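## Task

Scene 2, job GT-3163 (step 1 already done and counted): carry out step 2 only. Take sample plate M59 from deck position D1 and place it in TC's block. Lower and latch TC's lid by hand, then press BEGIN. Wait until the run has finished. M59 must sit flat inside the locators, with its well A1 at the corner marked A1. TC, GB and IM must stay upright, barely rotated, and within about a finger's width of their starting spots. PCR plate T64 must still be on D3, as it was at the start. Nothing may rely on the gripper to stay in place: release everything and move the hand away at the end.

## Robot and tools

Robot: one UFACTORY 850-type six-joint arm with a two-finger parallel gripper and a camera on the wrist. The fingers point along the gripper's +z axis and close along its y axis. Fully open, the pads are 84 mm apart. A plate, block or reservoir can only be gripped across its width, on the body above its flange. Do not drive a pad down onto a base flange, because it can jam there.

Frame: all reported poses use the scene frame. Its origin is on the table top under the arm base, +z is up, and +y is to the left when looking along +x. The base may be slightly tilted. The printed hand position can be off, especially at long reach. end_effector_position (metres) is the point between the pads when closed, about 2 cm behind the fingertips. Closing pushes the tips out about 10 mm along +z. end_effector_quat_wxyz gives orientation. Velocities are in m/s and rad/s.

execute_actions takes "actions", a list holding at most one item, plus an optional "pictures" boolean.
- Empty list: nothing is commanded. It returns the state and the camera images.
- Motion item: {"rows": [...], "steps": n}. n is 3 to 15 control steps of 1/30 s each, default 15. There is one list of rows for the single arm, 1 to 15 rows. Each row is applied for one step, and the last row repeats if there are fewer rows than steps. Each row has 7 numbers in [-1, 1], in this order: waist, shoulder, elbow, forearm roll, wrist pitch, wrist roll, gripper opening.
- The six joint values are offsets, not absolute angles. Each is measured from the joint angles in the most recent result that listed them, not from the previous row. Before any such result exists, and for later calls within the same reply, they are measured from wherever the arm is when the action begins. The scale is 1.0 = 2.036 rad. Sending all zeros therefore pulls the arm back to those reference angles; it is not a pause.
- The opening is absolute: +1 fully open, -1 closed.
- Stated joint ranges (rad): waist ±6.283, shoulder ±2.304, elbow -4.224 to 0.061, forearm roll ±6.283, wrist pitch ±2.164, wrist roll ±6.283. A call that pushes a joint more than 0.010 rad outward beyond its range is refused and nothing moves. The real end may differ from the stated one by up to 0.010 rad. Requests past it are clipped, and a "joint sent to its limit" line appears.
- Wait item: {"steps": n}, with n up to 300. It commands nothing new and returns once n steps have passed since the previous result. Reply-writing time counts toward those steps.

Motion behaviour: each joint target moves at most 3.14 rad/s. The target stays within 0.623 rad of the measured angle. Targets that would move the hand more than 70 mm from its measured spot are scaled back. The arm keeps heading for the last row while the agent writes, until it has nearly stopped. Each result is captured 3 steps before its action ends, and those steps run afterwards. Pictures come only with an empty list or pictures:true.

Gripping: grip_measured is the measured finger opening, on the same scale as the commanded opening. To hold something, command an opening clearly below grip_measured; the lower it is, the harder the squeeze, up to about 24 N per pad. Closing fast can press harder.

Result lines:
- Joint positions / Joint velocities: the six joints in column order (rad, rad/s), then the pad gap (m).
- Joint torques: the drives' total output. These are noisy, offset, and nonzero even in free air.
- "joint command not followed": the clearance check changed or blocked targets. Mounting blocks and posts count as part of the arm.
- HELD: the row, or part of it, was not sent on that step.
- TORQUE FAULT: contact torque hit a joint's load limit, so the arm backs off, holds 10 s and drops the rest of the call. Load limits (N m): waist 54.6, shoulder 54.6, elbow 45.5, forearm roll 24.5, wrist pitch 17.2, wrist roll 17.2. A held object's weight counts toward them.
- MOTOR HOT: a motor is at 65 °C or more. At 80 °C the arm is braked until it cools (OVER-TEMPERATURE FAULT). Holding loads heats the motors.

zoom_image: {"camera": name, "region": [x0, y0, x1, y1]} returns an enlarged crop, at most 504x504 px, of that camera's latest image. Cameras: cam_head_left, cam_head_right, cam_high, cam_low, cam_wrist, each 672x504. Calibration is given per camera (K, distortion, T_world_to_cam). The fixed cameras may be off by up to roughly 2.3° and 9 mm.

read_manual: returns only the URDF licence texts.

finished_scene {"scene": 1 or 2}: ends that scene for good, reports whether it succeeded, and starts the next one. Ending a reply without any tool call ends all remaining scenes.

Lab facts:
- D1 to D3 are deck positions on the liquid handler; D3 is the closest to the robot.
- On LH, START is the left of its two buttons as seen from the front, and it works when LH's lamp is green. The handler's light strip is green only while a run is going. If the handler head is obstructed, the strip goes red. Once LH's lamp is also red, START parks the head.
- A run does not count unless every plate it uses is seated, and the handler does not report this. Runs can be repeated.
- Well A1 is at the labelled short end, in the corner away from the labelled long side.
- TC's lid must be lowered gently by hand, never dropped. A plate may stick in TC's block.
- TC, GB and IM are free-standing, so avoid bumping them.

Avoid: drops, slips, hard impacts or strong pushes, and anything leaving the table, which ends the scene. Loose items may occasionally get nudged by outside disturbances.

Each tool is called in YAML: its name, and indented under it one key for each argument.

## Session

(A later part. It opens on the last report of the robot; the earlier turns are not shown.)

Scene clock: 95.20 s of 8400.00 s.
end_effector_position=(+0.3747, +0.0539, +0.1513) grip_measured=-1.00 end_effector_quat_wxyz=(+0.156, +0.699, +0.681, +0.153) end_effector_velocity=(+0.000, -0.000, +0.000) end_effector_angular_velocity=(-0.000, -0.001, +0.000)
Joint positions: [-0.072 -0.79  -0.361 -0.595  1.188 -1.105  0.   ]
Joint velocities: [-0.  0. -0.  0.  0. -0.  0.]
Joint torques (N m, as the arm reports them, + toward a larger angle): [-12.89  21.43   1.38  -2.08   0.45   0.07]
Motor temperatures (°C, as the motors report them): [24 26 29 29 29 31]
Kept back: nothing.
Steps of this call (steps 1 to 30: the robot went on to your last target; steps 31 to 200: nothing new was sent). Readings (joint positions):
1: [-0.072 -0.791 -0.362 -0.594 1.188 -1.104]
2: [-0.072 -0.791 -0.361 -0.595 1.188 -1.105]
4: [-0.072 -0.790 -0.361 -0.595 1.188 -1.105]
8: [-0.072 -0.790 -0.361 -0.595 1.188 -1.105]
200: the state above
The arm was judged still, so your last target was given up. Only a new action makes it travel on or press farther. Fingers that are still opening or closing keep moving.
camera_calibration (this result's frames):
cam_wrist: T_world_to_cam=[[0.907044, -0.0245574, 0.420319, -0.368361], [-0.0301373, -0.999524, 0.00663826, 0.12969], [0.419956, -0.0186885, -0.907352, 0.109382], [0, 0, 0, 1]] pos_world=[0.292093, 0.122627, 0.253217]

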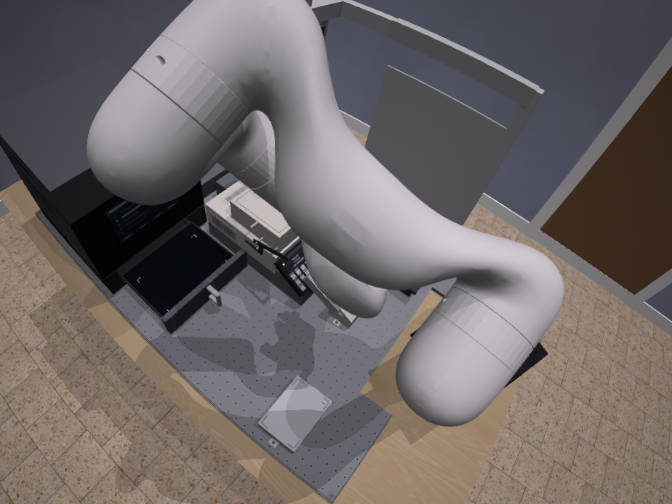

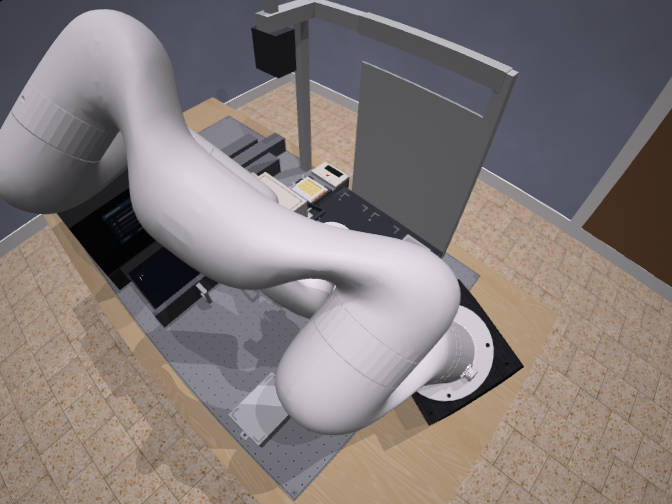

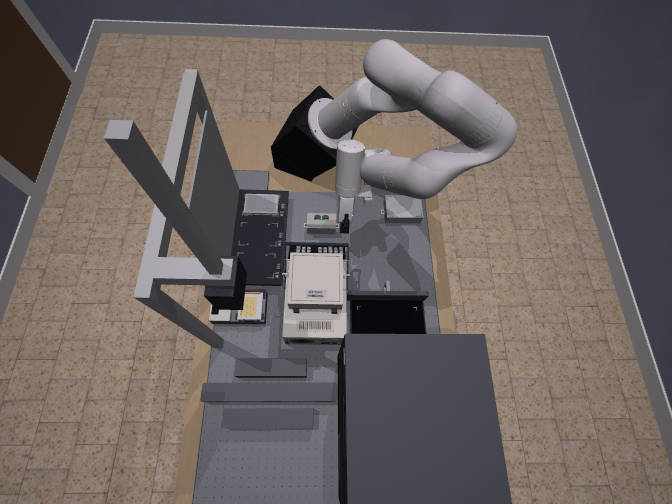

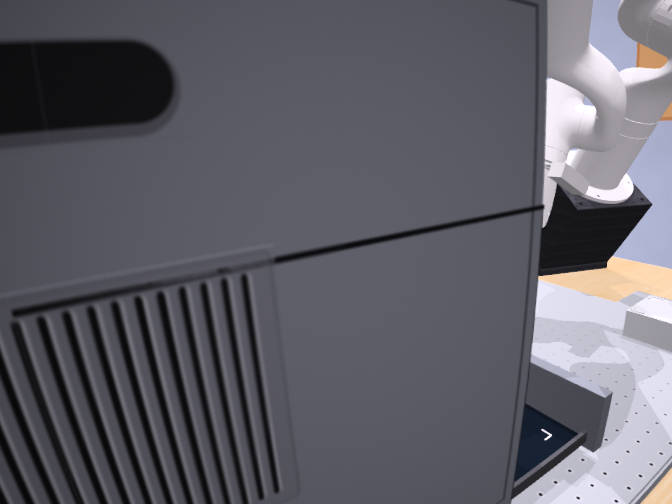

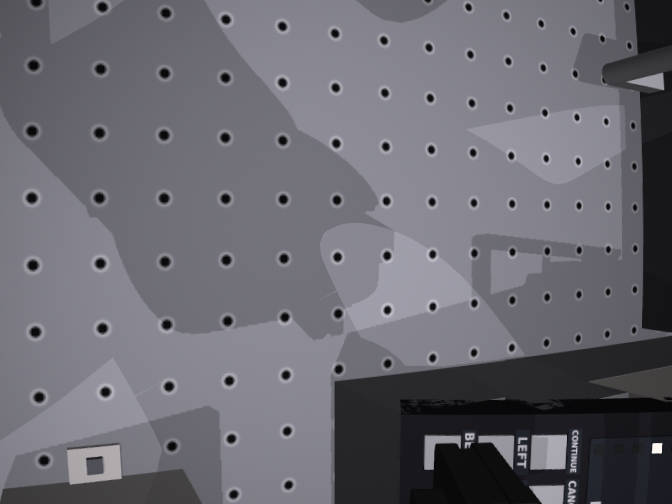

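execute_actions:
  actions:
    - {"steps":200}

execute_actions:
  actions: []

Scene clock: 101.87 s of 8400.00 s.
end_effector_position=(+0.3747, +0.0539, +0.1513) grip_measured=-1.00 end_effector_quat_wxyz=(+0.156, +0.699, +0.681, +0.153) end_effector_velocity=(+0.000, +0.000, -0.000) end_effector_angular_velocity=(+0.000, +0.000, +0.001)
Joint positions: [-0.072 -0.79  -0.361 -0.595  1.188 -1.105  0.   ]
Joint velocities: [ 0.001 -0.    -0.001  0.     0.    -0.     0.   ]
Joint torques (N m, as the arm reports them, + toward a larger angle): [-13.84  25.55   0.37  -1.72   0.36  -0.34]
Motor temperatures (°C, as the motors report them): [24 26 29 29 29 31]
Kept back: nothing.
Steps of this call (steps 1 to 200: nothing new was sent). Readings (joint positions):
1: [-0.072 -0.790 -0.361 -0.595 1.188 -1.105]
2: [-0.072 -0.790 -0.361 -0.595 1.188 -1.105]
4: [-0.072 -0.790 -0.361 -0.595 1.188 -1.105]
8: [-0.072 -0.790 -0.361 -0.595 1.188 -1.105]
200: the state above

Scene clock: 101.87 s of 8400.00 s.
end_effector_position=(+0.3747, +0.0539, +0.1513) grip_measured=-1.00 end_effector_quat_wxyz=(+0.156, +0.699, +0.681, +0.153) end_effector_velocity=(+0.000, +0.000, -0.000) end_effector_angular_velocity=(+0.000, +0.000, +0.001)
Joint positions: [-0.072 -0.79  -0.361 -0.595  1.188 -1.105  0.   ]
Joint velocities: [ 0.001 -0.    -0.001  0.     0.    -0.     0.   ]
Joint torques (N m, as the arm reports them, + toward a larger angle): [-13.84  25.55   0.37  -1.72   0.36  -0.34]
Motor temperatures (°C, as the motors report them): [24 26 29 29 29 31]
Kept back: nothing.
camera_calibration (this result's frames):
cam_wrist: T_world_to_cam=[[0.907044, -0.0245572, 0.420319, -0.368361], [-0.0301372, -0.999524, 0.00663838, 0.12969], [0.419956, -0.0186885, -0.907352, 0.109382], [0, 0, 0, 1]] pos_world=[0.292093, 0.122627, 0.253217]

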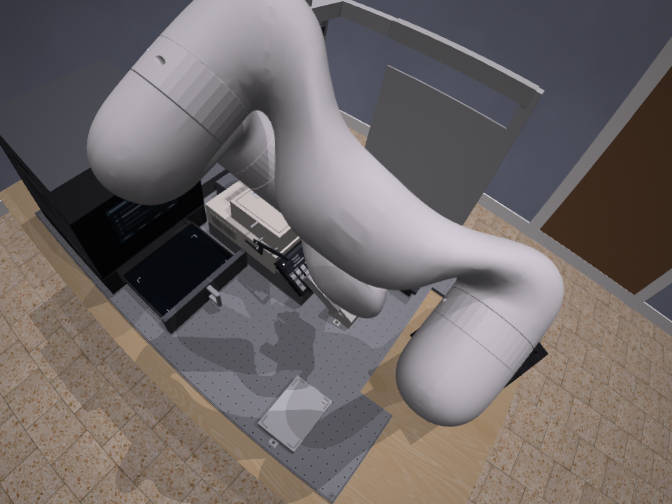

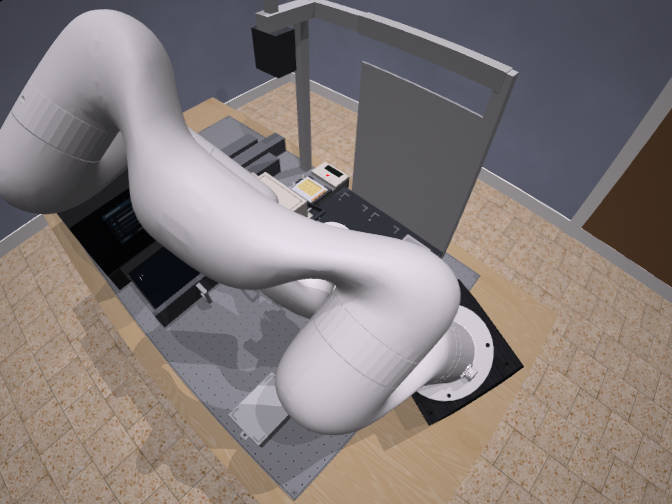

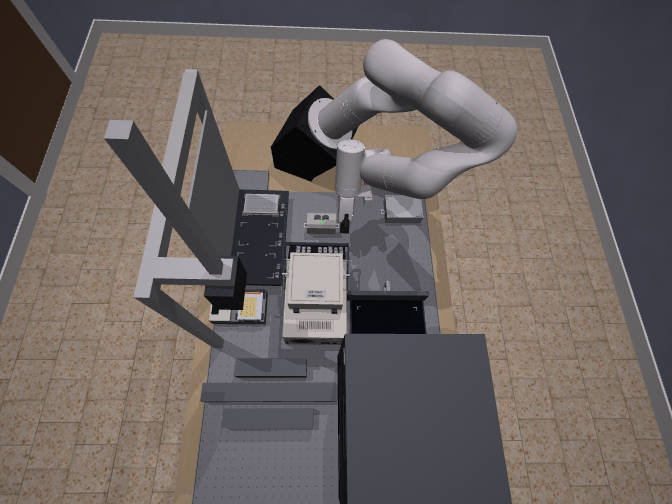

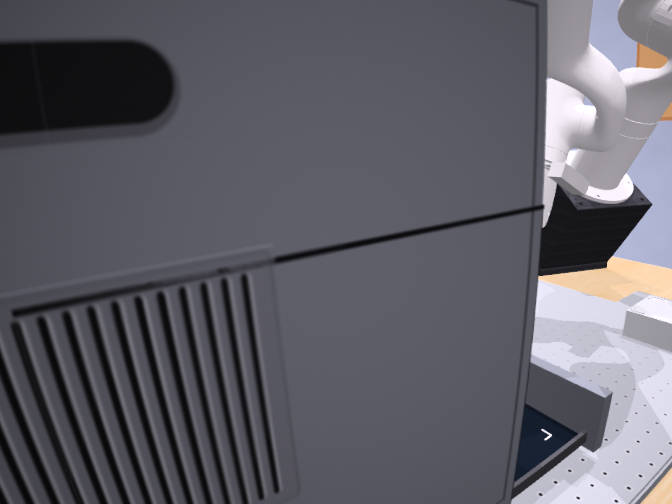

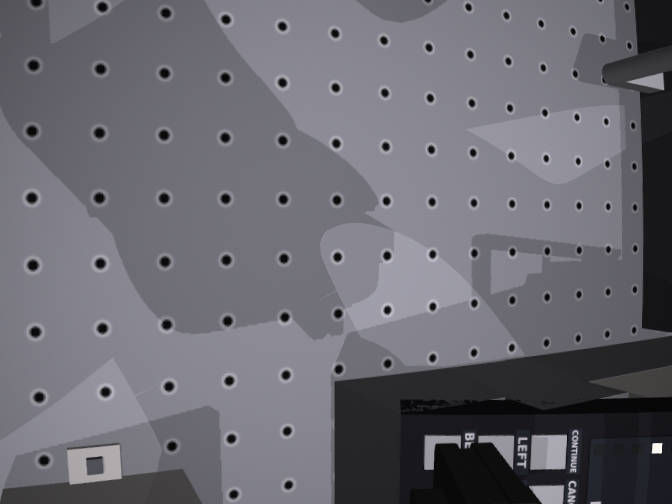

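zoom_image:
  camera: "cam_wrist"
  region: [520, 400, 672, 504]

zoom_image:
  camera: "cam_head_left"
  region: [230, 210, 350, 310]

Region (520, 400, 672, 504) of cam_wrist's 672x504 image, scaled by 3.316, with more detail than that image has; it fills the top 345 rows of this view, and the rest is white.

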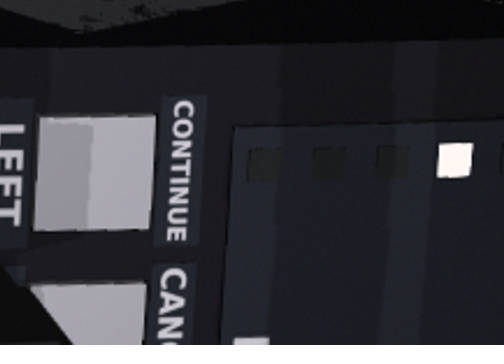

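Region (230, 210, 350, 310) of cam_head_left's 672x504 image, scaled by 4.200, with more detail than that image has.

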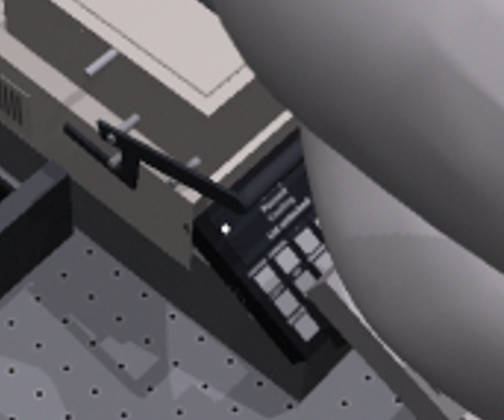

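Fourth LED (Cycling) is lit, so the run is in progress.

execute_actions:
  actions:
    - {"steps":300}
  pictures: true

Scene clock: 111.87 s of 8400.00 s.
end_effector_position=(+0.3747, +0.0539, +0.1513) grip_measured=-1.00 end_effector_quat_wxyz=(+0.156, +0.699, +0.681, +0.153) end_effector_velocity=(-0.000, -0.000, +0.000) end_effector_angular_velocity=(+0.000, +0.000, -0.001)
Joint positions: [-0.072 -0.79  -0.361 -0.595  1.188 -1.105  0.   ]
Joint velocities: [-0.     0.     0.001 -0.    -0.     0.     0.   ]
Joint torques (N m, as the arm reports them, + toward a larger angle): [-13.58  21.51   0.02  -0.3    0.55   0.14]
Motor temperatures (°C, as the motors report them): [24 26 29 29 29 31]
Kept back: nothing.
Steps of this call (steps 1 to 300: nothing new was sent). Readings (joint positions):
1: [-0.072 -0.790 -0.361 -0.595 1.188 -1.105]
2: [-0.072 -0.790 -0.361 -0.595 1.188 -1.105]
4: [-0.072 -0.790 -0.361 -0.595 1.188 -1.105]
8: [-0.072 -0.790 -0.361 -0.595 1.188 -1.105]
300: the state above
camera_calibration (this result's frames):
cam_wrist: T_world_to_cam=[[0.907044, -0.0245573, 0.420319, -0.368361], [-0.0301372, -0.999524, 0.00663831, 0.12969], [0.419956, -0.0186885, -0.907352, 0.109382], [0, 0, 0, 1]] pos_world=[0.292093, 0.122627, 0.253217]

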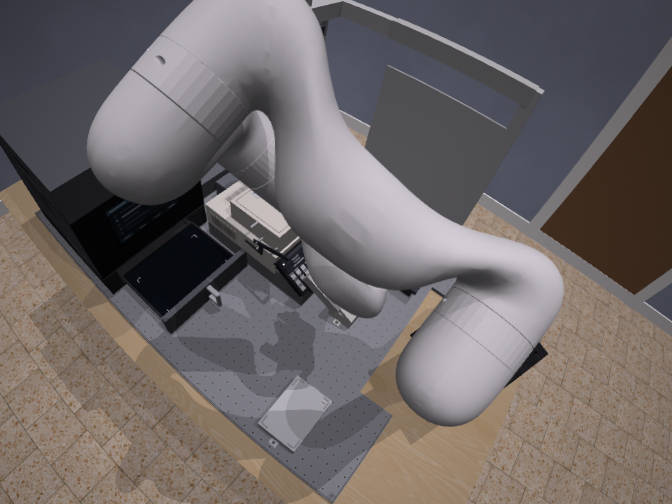

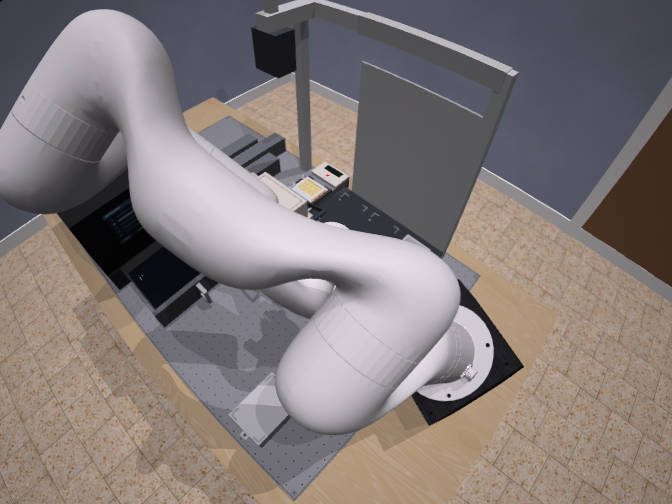

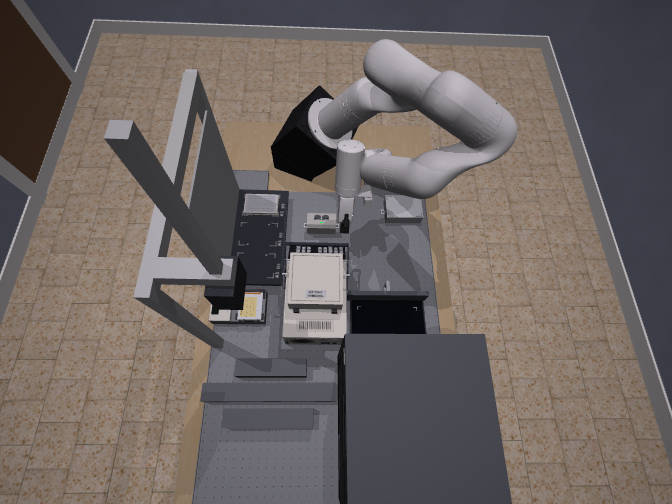

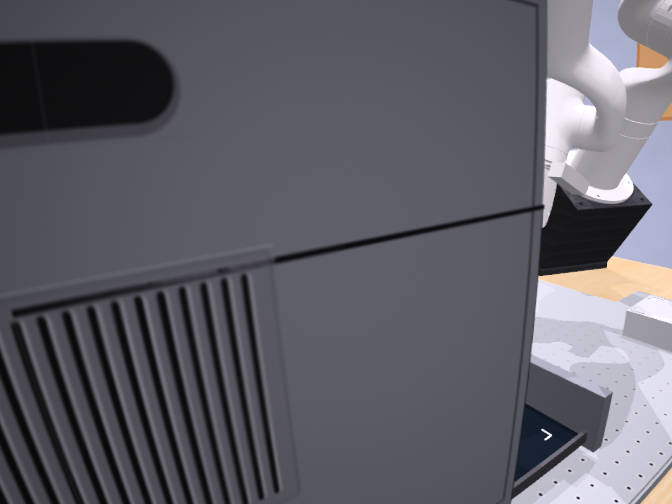

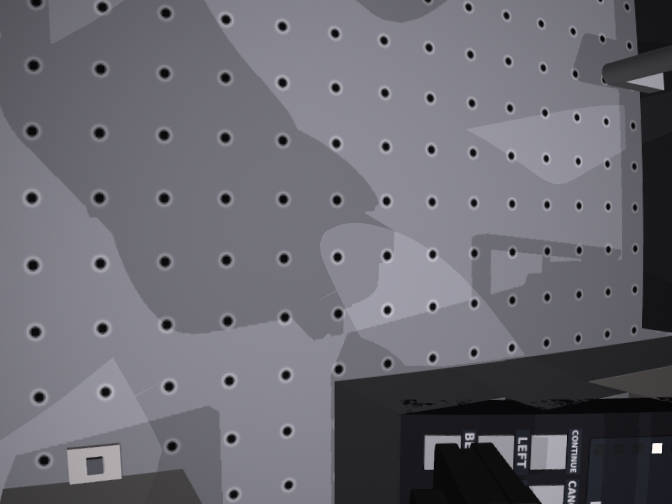

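execute_actions:
  actions:
    - {"rows":[[-0.0037,0,0,0,0,0,-1],[-0.0098,0,0,0,0,0,-1],[-0.0184,0,0,0,0,0,-1],[-0.0282,0,0,0,0,0,-1],[-0.0393,0,0,0,0,0,-1],[-0.0503,0,0,0,0,0,-1],[-0.0614,0,0,0,0,0,-1],[-0.0725,0,0,0,0,0,-1],[-0.0835,0,0,0,0,0,-1],[-0.0946,0,0,0,0,0,-1],[-0.1044,0,0,0,0,0,-1],[-0.113,0,0,0,0,0,-1],[-0.1191,0,0,0,0,0,-1],[-0.1228,0,0,0,0,0,-1]],"steps":15}

execute_actions:
  actions:
    - {"steps":200}
  pictures: true

Scene clock: 112.47 s of 8400.00 s.
end_effector_position=(+0.3836, +0.0137, +0.1745) grip_measured=-1.00 end_effector_quat_wxyz=(+0.194, +0.725, +0.642, +0.158) end_effector_velocity=(+0.031, -0.198, +0.118) end_effector_angular_velocity=(-0.128, -0.313, -0.490)
Joint positions: [-0.194 -0.79  -0.361 -0.595  1.188 -1.105  0.   ]
Joint velocities: [-0.596  0.    -0.001 -0.     0.    -0.     0.   ]
Joint torques (N m, as the arm reports them, + toward a larger angle): [-13.4   24.91  -1.39  -0.53   0.5   -0.16]
Motor temperatures (°C, as the motors report them): [24 26 29 29 29 31]
Steps of this call (steps 1 to 6: nothing new was sent; steps 7 to 18: the first 12 steps of this action). Readings (joint positions):
7: [-0.072 -0.790 -0.361 -0.595 1.188 -1.105]
8: [-0.073 -0.790 -0.361 -0.595 1.188 -1.105]
10: [-0.079 -0.790 -0.360 -0.595 1.188 -1.105]
14: [-0.121 -0.790 -0.361 -0.595 1.188 -1.105]
18: the state above

Scene clock: 119.13 s of 8400.00 s.
end_effector_position=(+0.3870, -0.0290, +0.2007) grip_measured=-1.00 end_effector_quat_wxyz=(+0.234, +0.749, +0.598, +0.163) end_effector_velocity=(+0.001, +0.000, -0.000) end_effector_angular_velocity=(-0.001, -0.000, +0.002)
Joint positions: [-0.322 -0.79  -0.361 -0.595  1.188 -1.105  0.   ]
Joint velocities: [ 0.002  0.    -0.001  0.     0.    -0.     0.   ]
Joint torques (N m, as the arm reports them, + toward a larger angle): [-12.    22.68  -2.71  -0.4    0.49  -0.58]
Motor temperatures (°C, as the motors report them): [24 26 29 29 29 31]
Kept back: nothing.
Steps of this call (steps 1 to 3: the last 3 steps of your previous action; steps 4 to 30: the robot went on to your last target; steps 31 to 200: nothing new was sent). Readings (joint positions):
1: [-0.214 -0.790 -0.361 -0.595 1.188 -1.105]
2: [-0.233 -0.790 -0.361 -0.595 1.188 -1.105]
4: [-0.269 -0.790 -0.361 -0.595 1.188 -1.105]
8: [-0.306 -0.790 -0.361 -0.595 1.188 -1.105]
200: the state above
The arm was judged still, so your last target was given up. Only a new action makes it travel on or press farther. Fingers that are still opening or closing keep moving.
camera_calibration (this result's frames):
cam_wrist: T_world_to_cam=[[0.822935, -0.177739, 0.539618, -0.398178], [-0.237382, -0.970493, 0.042354, 0.120764], [0.516167, -0.16295, -0.840844, 0.0927597], [0, 0, 0, 1]] pos_world=[0.308462, 0.0615436, 0.287746]

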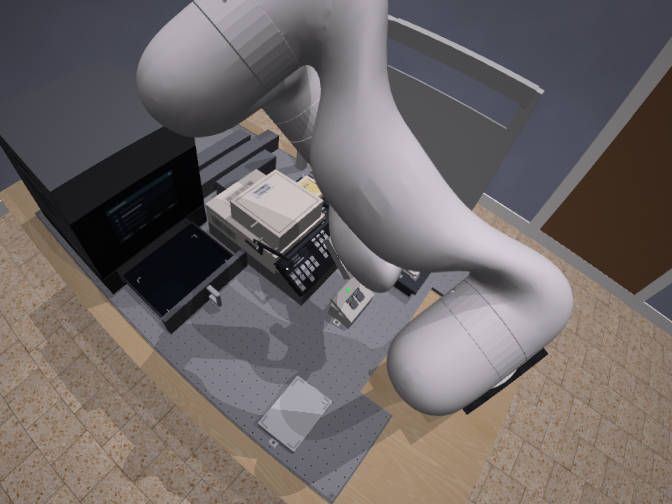

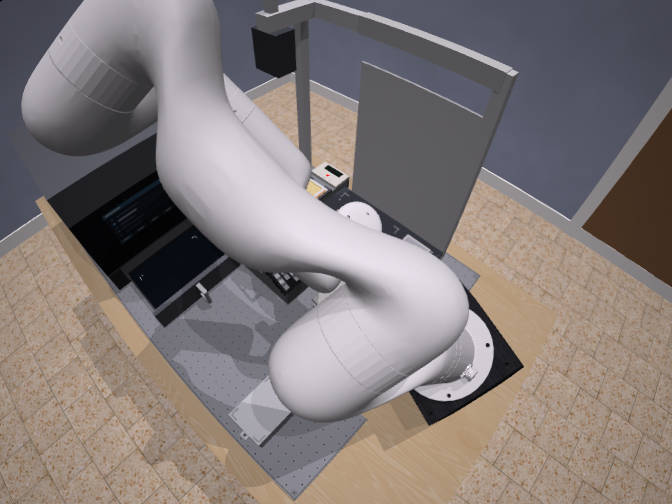

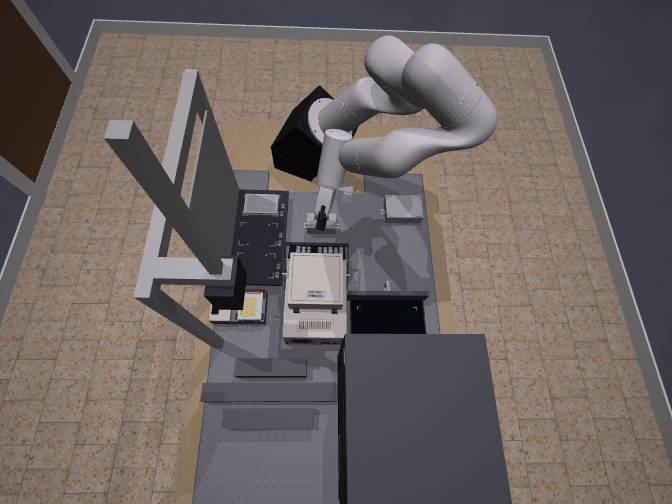

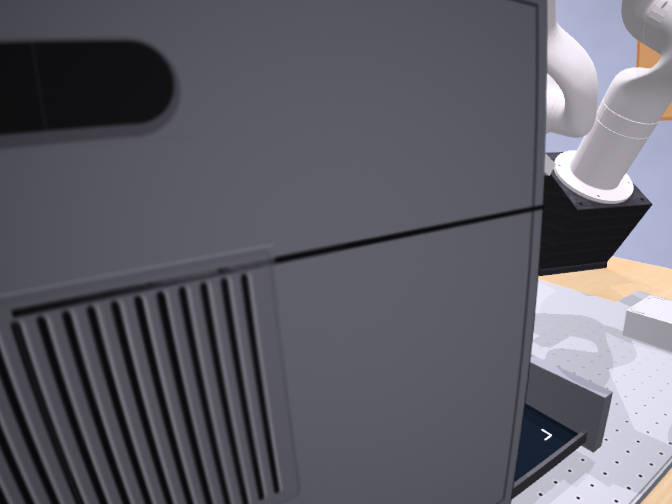

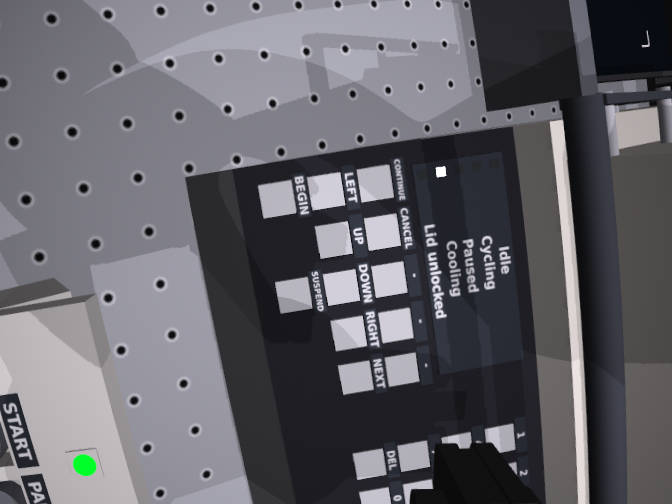

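Now Cooling. Waiting for Idle.

execute_actions:
  actions:
    - {"steps":200}
  pictures: true

Scene clock: 125.80 s of 8400.00 s.
end_effector_position=(+0.3870, -0.0290, +0.2007) grip_measured=-1.00 end_effector_quat_wxyz=(+0.234, +0.749, +0.598, +0.163) end_effector_velocity=(+0.000, -0.000, -0.000) end_effector_angular_velocity=(-0.000, +0.000, +0.000)
Joint positions: [-0.322 -0.79  -0.361 -0.595  1.188 -1.105  0.   ]
Joint velocities: [-0.    -0.    -0.     0.     0.    -0.001  0.   ]
Joint torques (N m, as the arm reports them, + toward a larger angle): [-10.66  21.27  -2.67   0.06   0.38  -0.29]
Motor temperatures (°C, as the motors report them): [24 26 28 29 29 31]
Kept back: nothing.
Steps of this call (steps 1 to 200: nothing new was sent). Readings (joint positions):
1: [-0.322 -0.790 -0.361 -0.595 1.188 -1.105]
2: [-0.322 -0.790 -0.361 -0.595 1.188 -1.105]
4: [-0.322 -0.790 -0.361 -0.595 1.188 -1.105]
8: [-0.322 -0.790 -0.361 -0.595 1.188 -1.105]
200: the state above
camera_calibration (this result's frames):
cam_wrist: T_world_to_cam=[[0.822935, -0.17774, 0.539618, -0.398178], [-0.237382, -0.970493, 0.0423541, 0.120764], [0.516167, -0.16295, -0.840844, 0.0927598], [0, 0, 0, 1]] pos_world=[0.308462, 0.0615436, 0.287746]

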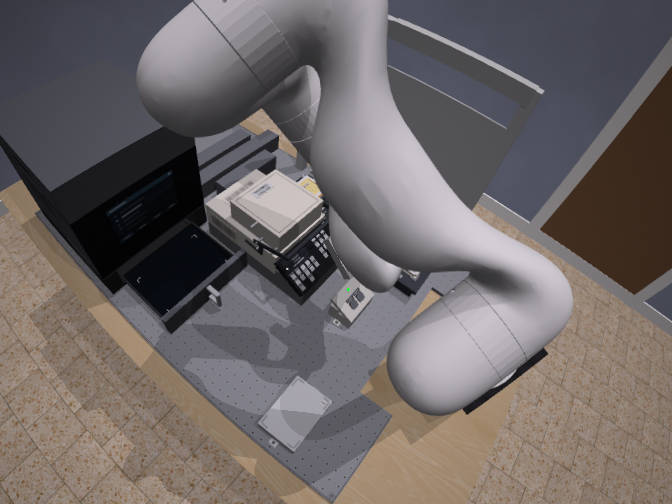

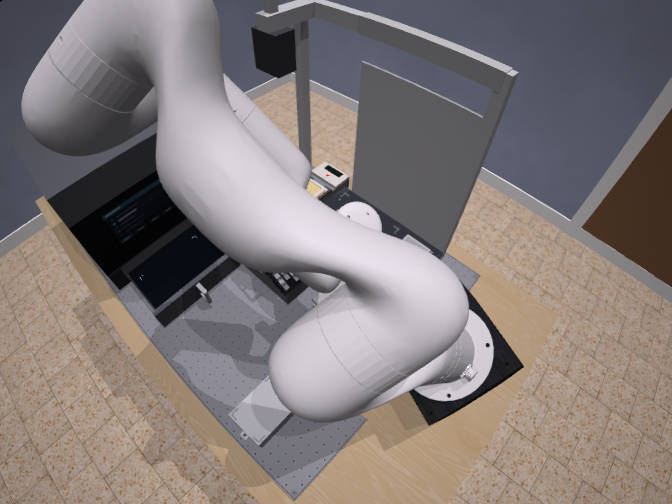

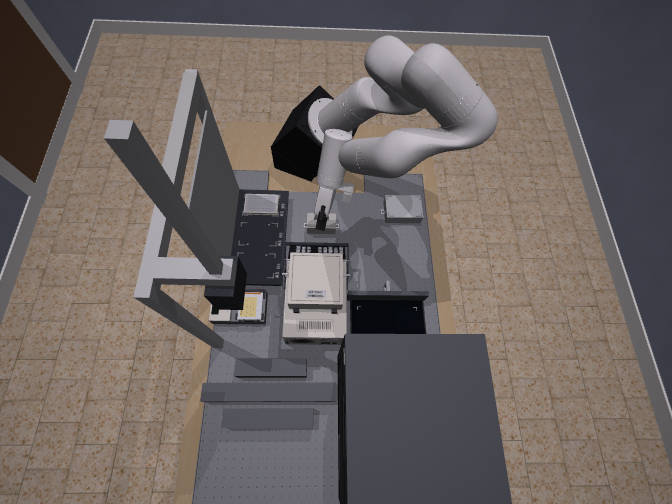

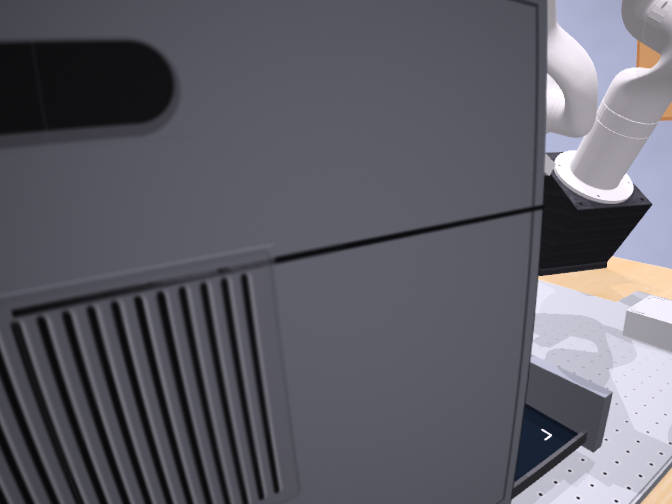

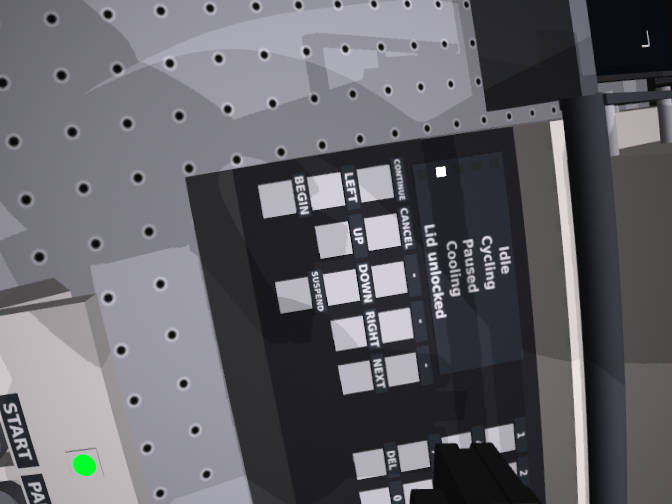

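zoom_image:
  camera: "cam_head_left"
  region: [290, 195, 360, 255]

execute_actions:
  actions:
    - {"steps":250}
  pictures: true

Region (290, 195, 360, 255) of cam_head_left's 672x504 image, scaled by 7.200, with more detail than that image has; it fills the top 432 rows of this view, and the rest is white.

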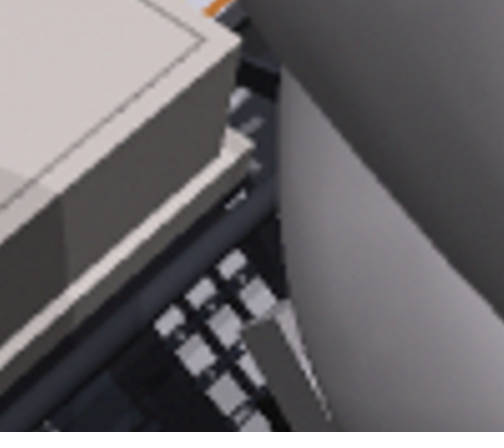

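Scene clock: 134.13 s of 8400.00 s.
end_effector_position=(+0.3870, -0.0290, +0.2007) grip_measured=-1.00 end_effector_quat_wxyz=(+0.234, +0.749, +0.598, +0.163) end_effector_velocity=(-0.000, +0.000, -0.000) end_effector_angular_velocity=(-0.000, +0.001, +0.001)
Joint positions: [-0.322 -0.79  -0.361 -0.595  1.188 -1.105  0.   ]
Joint velocities: [ 0.    -0.     0.001 -0.    -0.    -0.001  0.   ]
Joint torques (N m, as the arm reports them, + toward a larger angle): [-14.05  23.08  -2.69  -0.59   0.37  -0.15]
Motor temperatures (°C, as the motors report them): [24 26 28 29 29 31]
Kept back: nothing.
Steps of this call (steps 1 to 250: nothing new was sent). Readings (joint positions):
1: [-0.322 -0.790 -0.361 -0.595 1.188 -1.105]
2: [-0.322 -0.790 -0.361 -0.595 1.188 -1.105]
4: [-0.322 -0.790 -0.361 -0.595 1.188 -1.105]
8: [-0.322 -0.790 -0.361 -0.595 1.188 -1.105]
250: the state above
camera_calibration (this result's frames):
cam_wrist: T_world_to_cam=[[0.822935, -0.17774, 0.539618, -0.398178], [-0.237382, -0.970493, 0.0423539, 0.120764], [0.516167, -0.16295, -0.840844, 0.0927598], [0, 0, 0, 1]] pos_world=[0.308462, 0.0615436, 0.287746]

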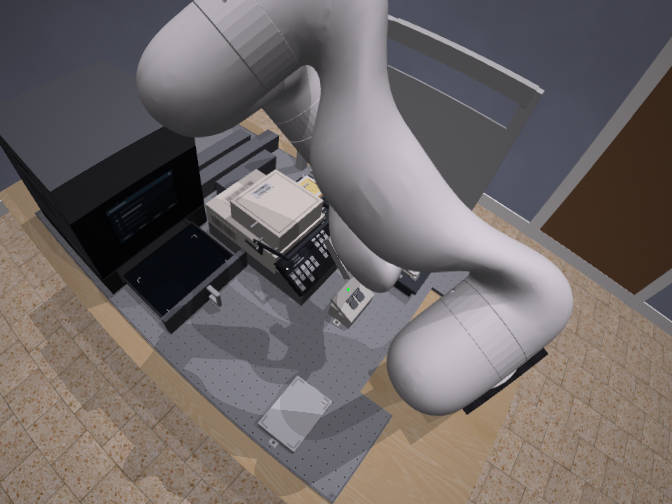

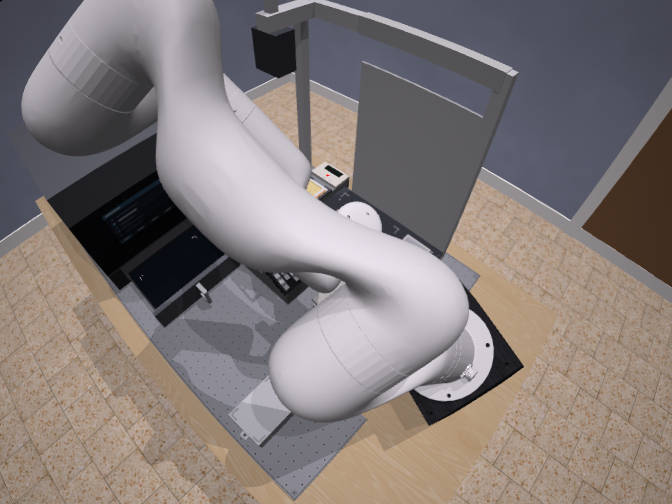

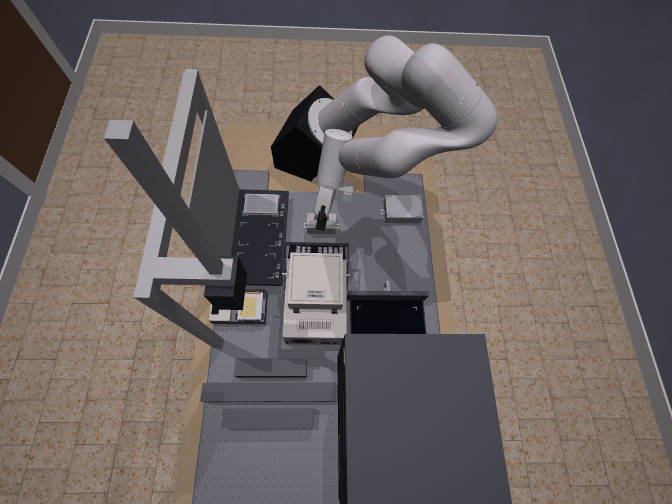

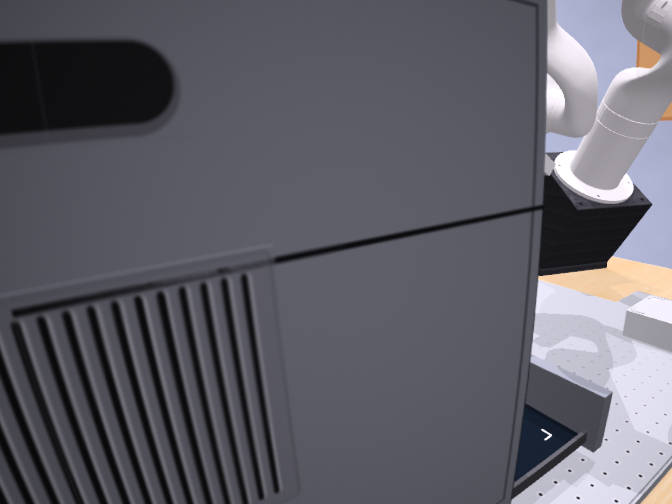

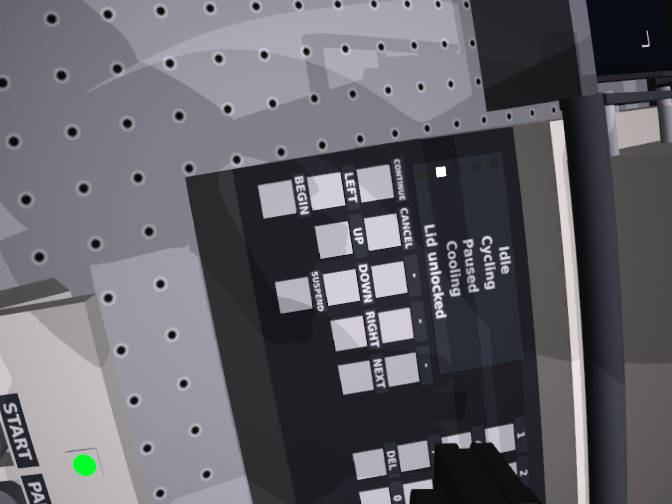

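execute_actions:
  actions:
    - {"steps":300}
  pictures: true

Scene clock: 144.13 s of 8400.00 s.
end_effector_position=(+0.3870, -0.0290, +0.2007) grip_measured=-1.00 end_effector_quat_wxyz=(+0.234, +0.749, +0.598, +0.163) end_effector_velocity=(-0.001, -0.000, +0.000) end_effector_angular_velocity=(-0.001, +0.001, -0.000)
Joint positions: [-0.322 -0.79  -0.361 -0.595  1.188 -1.105  0.   ]
Joint velocities: [-0.     0.     0.001  0.    -0.    -0.001  0.   ]
Joint torques (N m, as the arm reports them, + toward a larger angle): [-12.34  23.39  -1.85  -1.36   0.75  -0.36]
Motor temperatures (°C, as the motors report them): [24 26 28 29 29 31]
Kept back: nothing.
Steps of this call (steps 1 to 190: nothing new was sent; then 3.67 s passed at rest). Readings (joint positions):
1: [-0.322 -0.790 -0.361 -0.595 1.188 -1.105]
2: [-0.322 -0.790 -0.361 -0.595 1.188 -1.105]
4: [-0.322 -0.790 -0.361 -0.595 1.188 -1.105]
8: [-0.322 -0.790 -0.361 -0.595 1.188 -1.105]
190: the state above
camera_calibration (this result's frames):
cam_wrist: T_world_to_cam=[[0.822935, -0.177739, 0.539618, -0.398178], [-0.237382, -0.970493, 0.042354, 0.120764], [0.516167, -0.16295, -0.840844, 0.0927598], [0, 0, 0, 1]] pos_world=[0.308462, 0.0615436, 0.287746]

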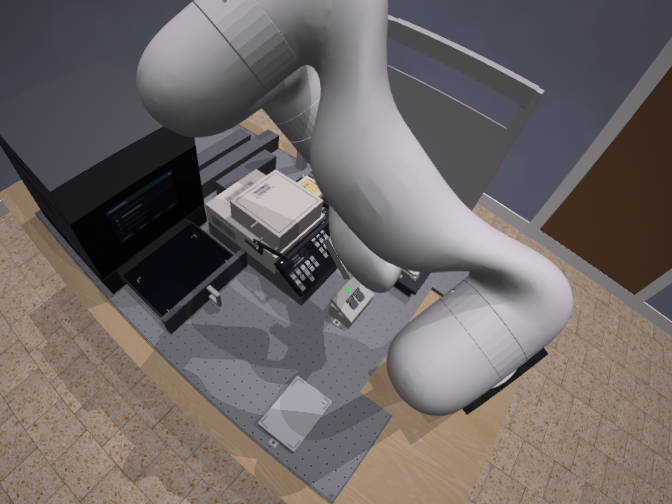

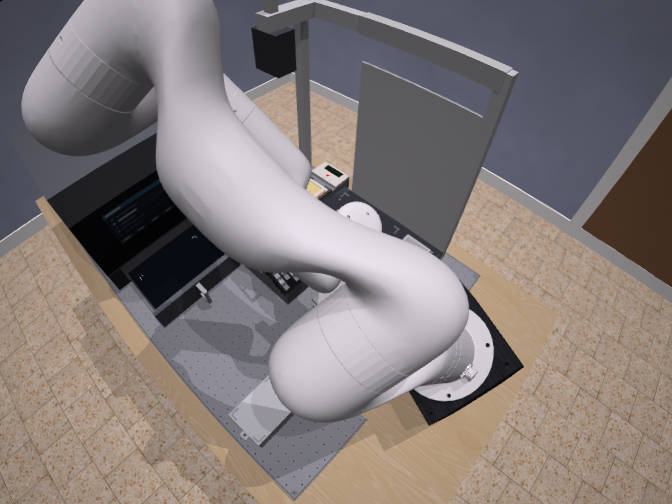

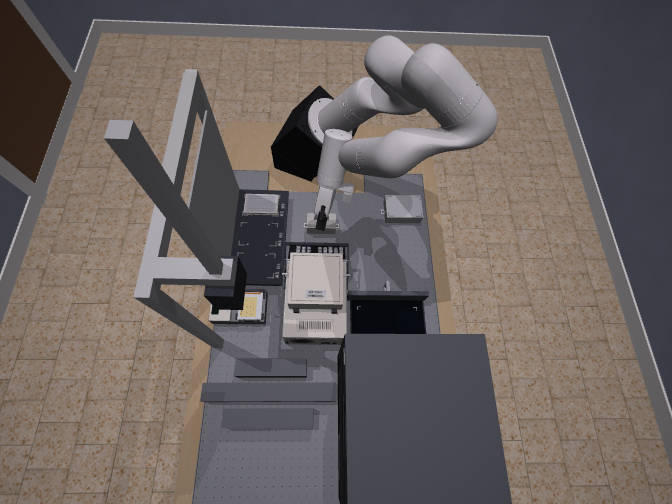

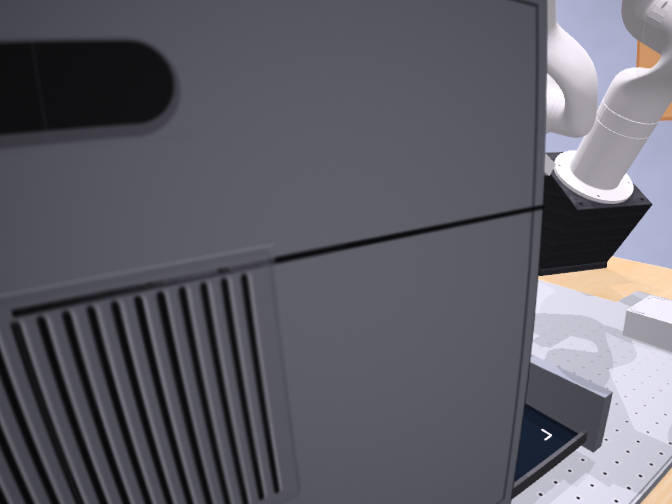

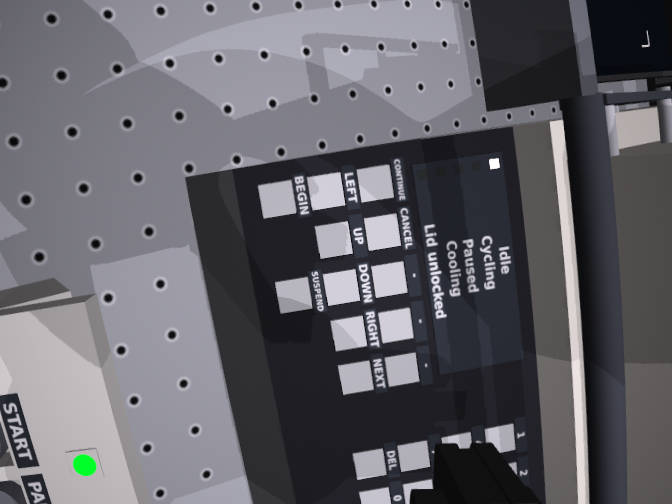

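TC is back to Idle and the lid is still latched, so the run has finished.

finished_scene:
  scene: 2

The scene is finished: the task was done.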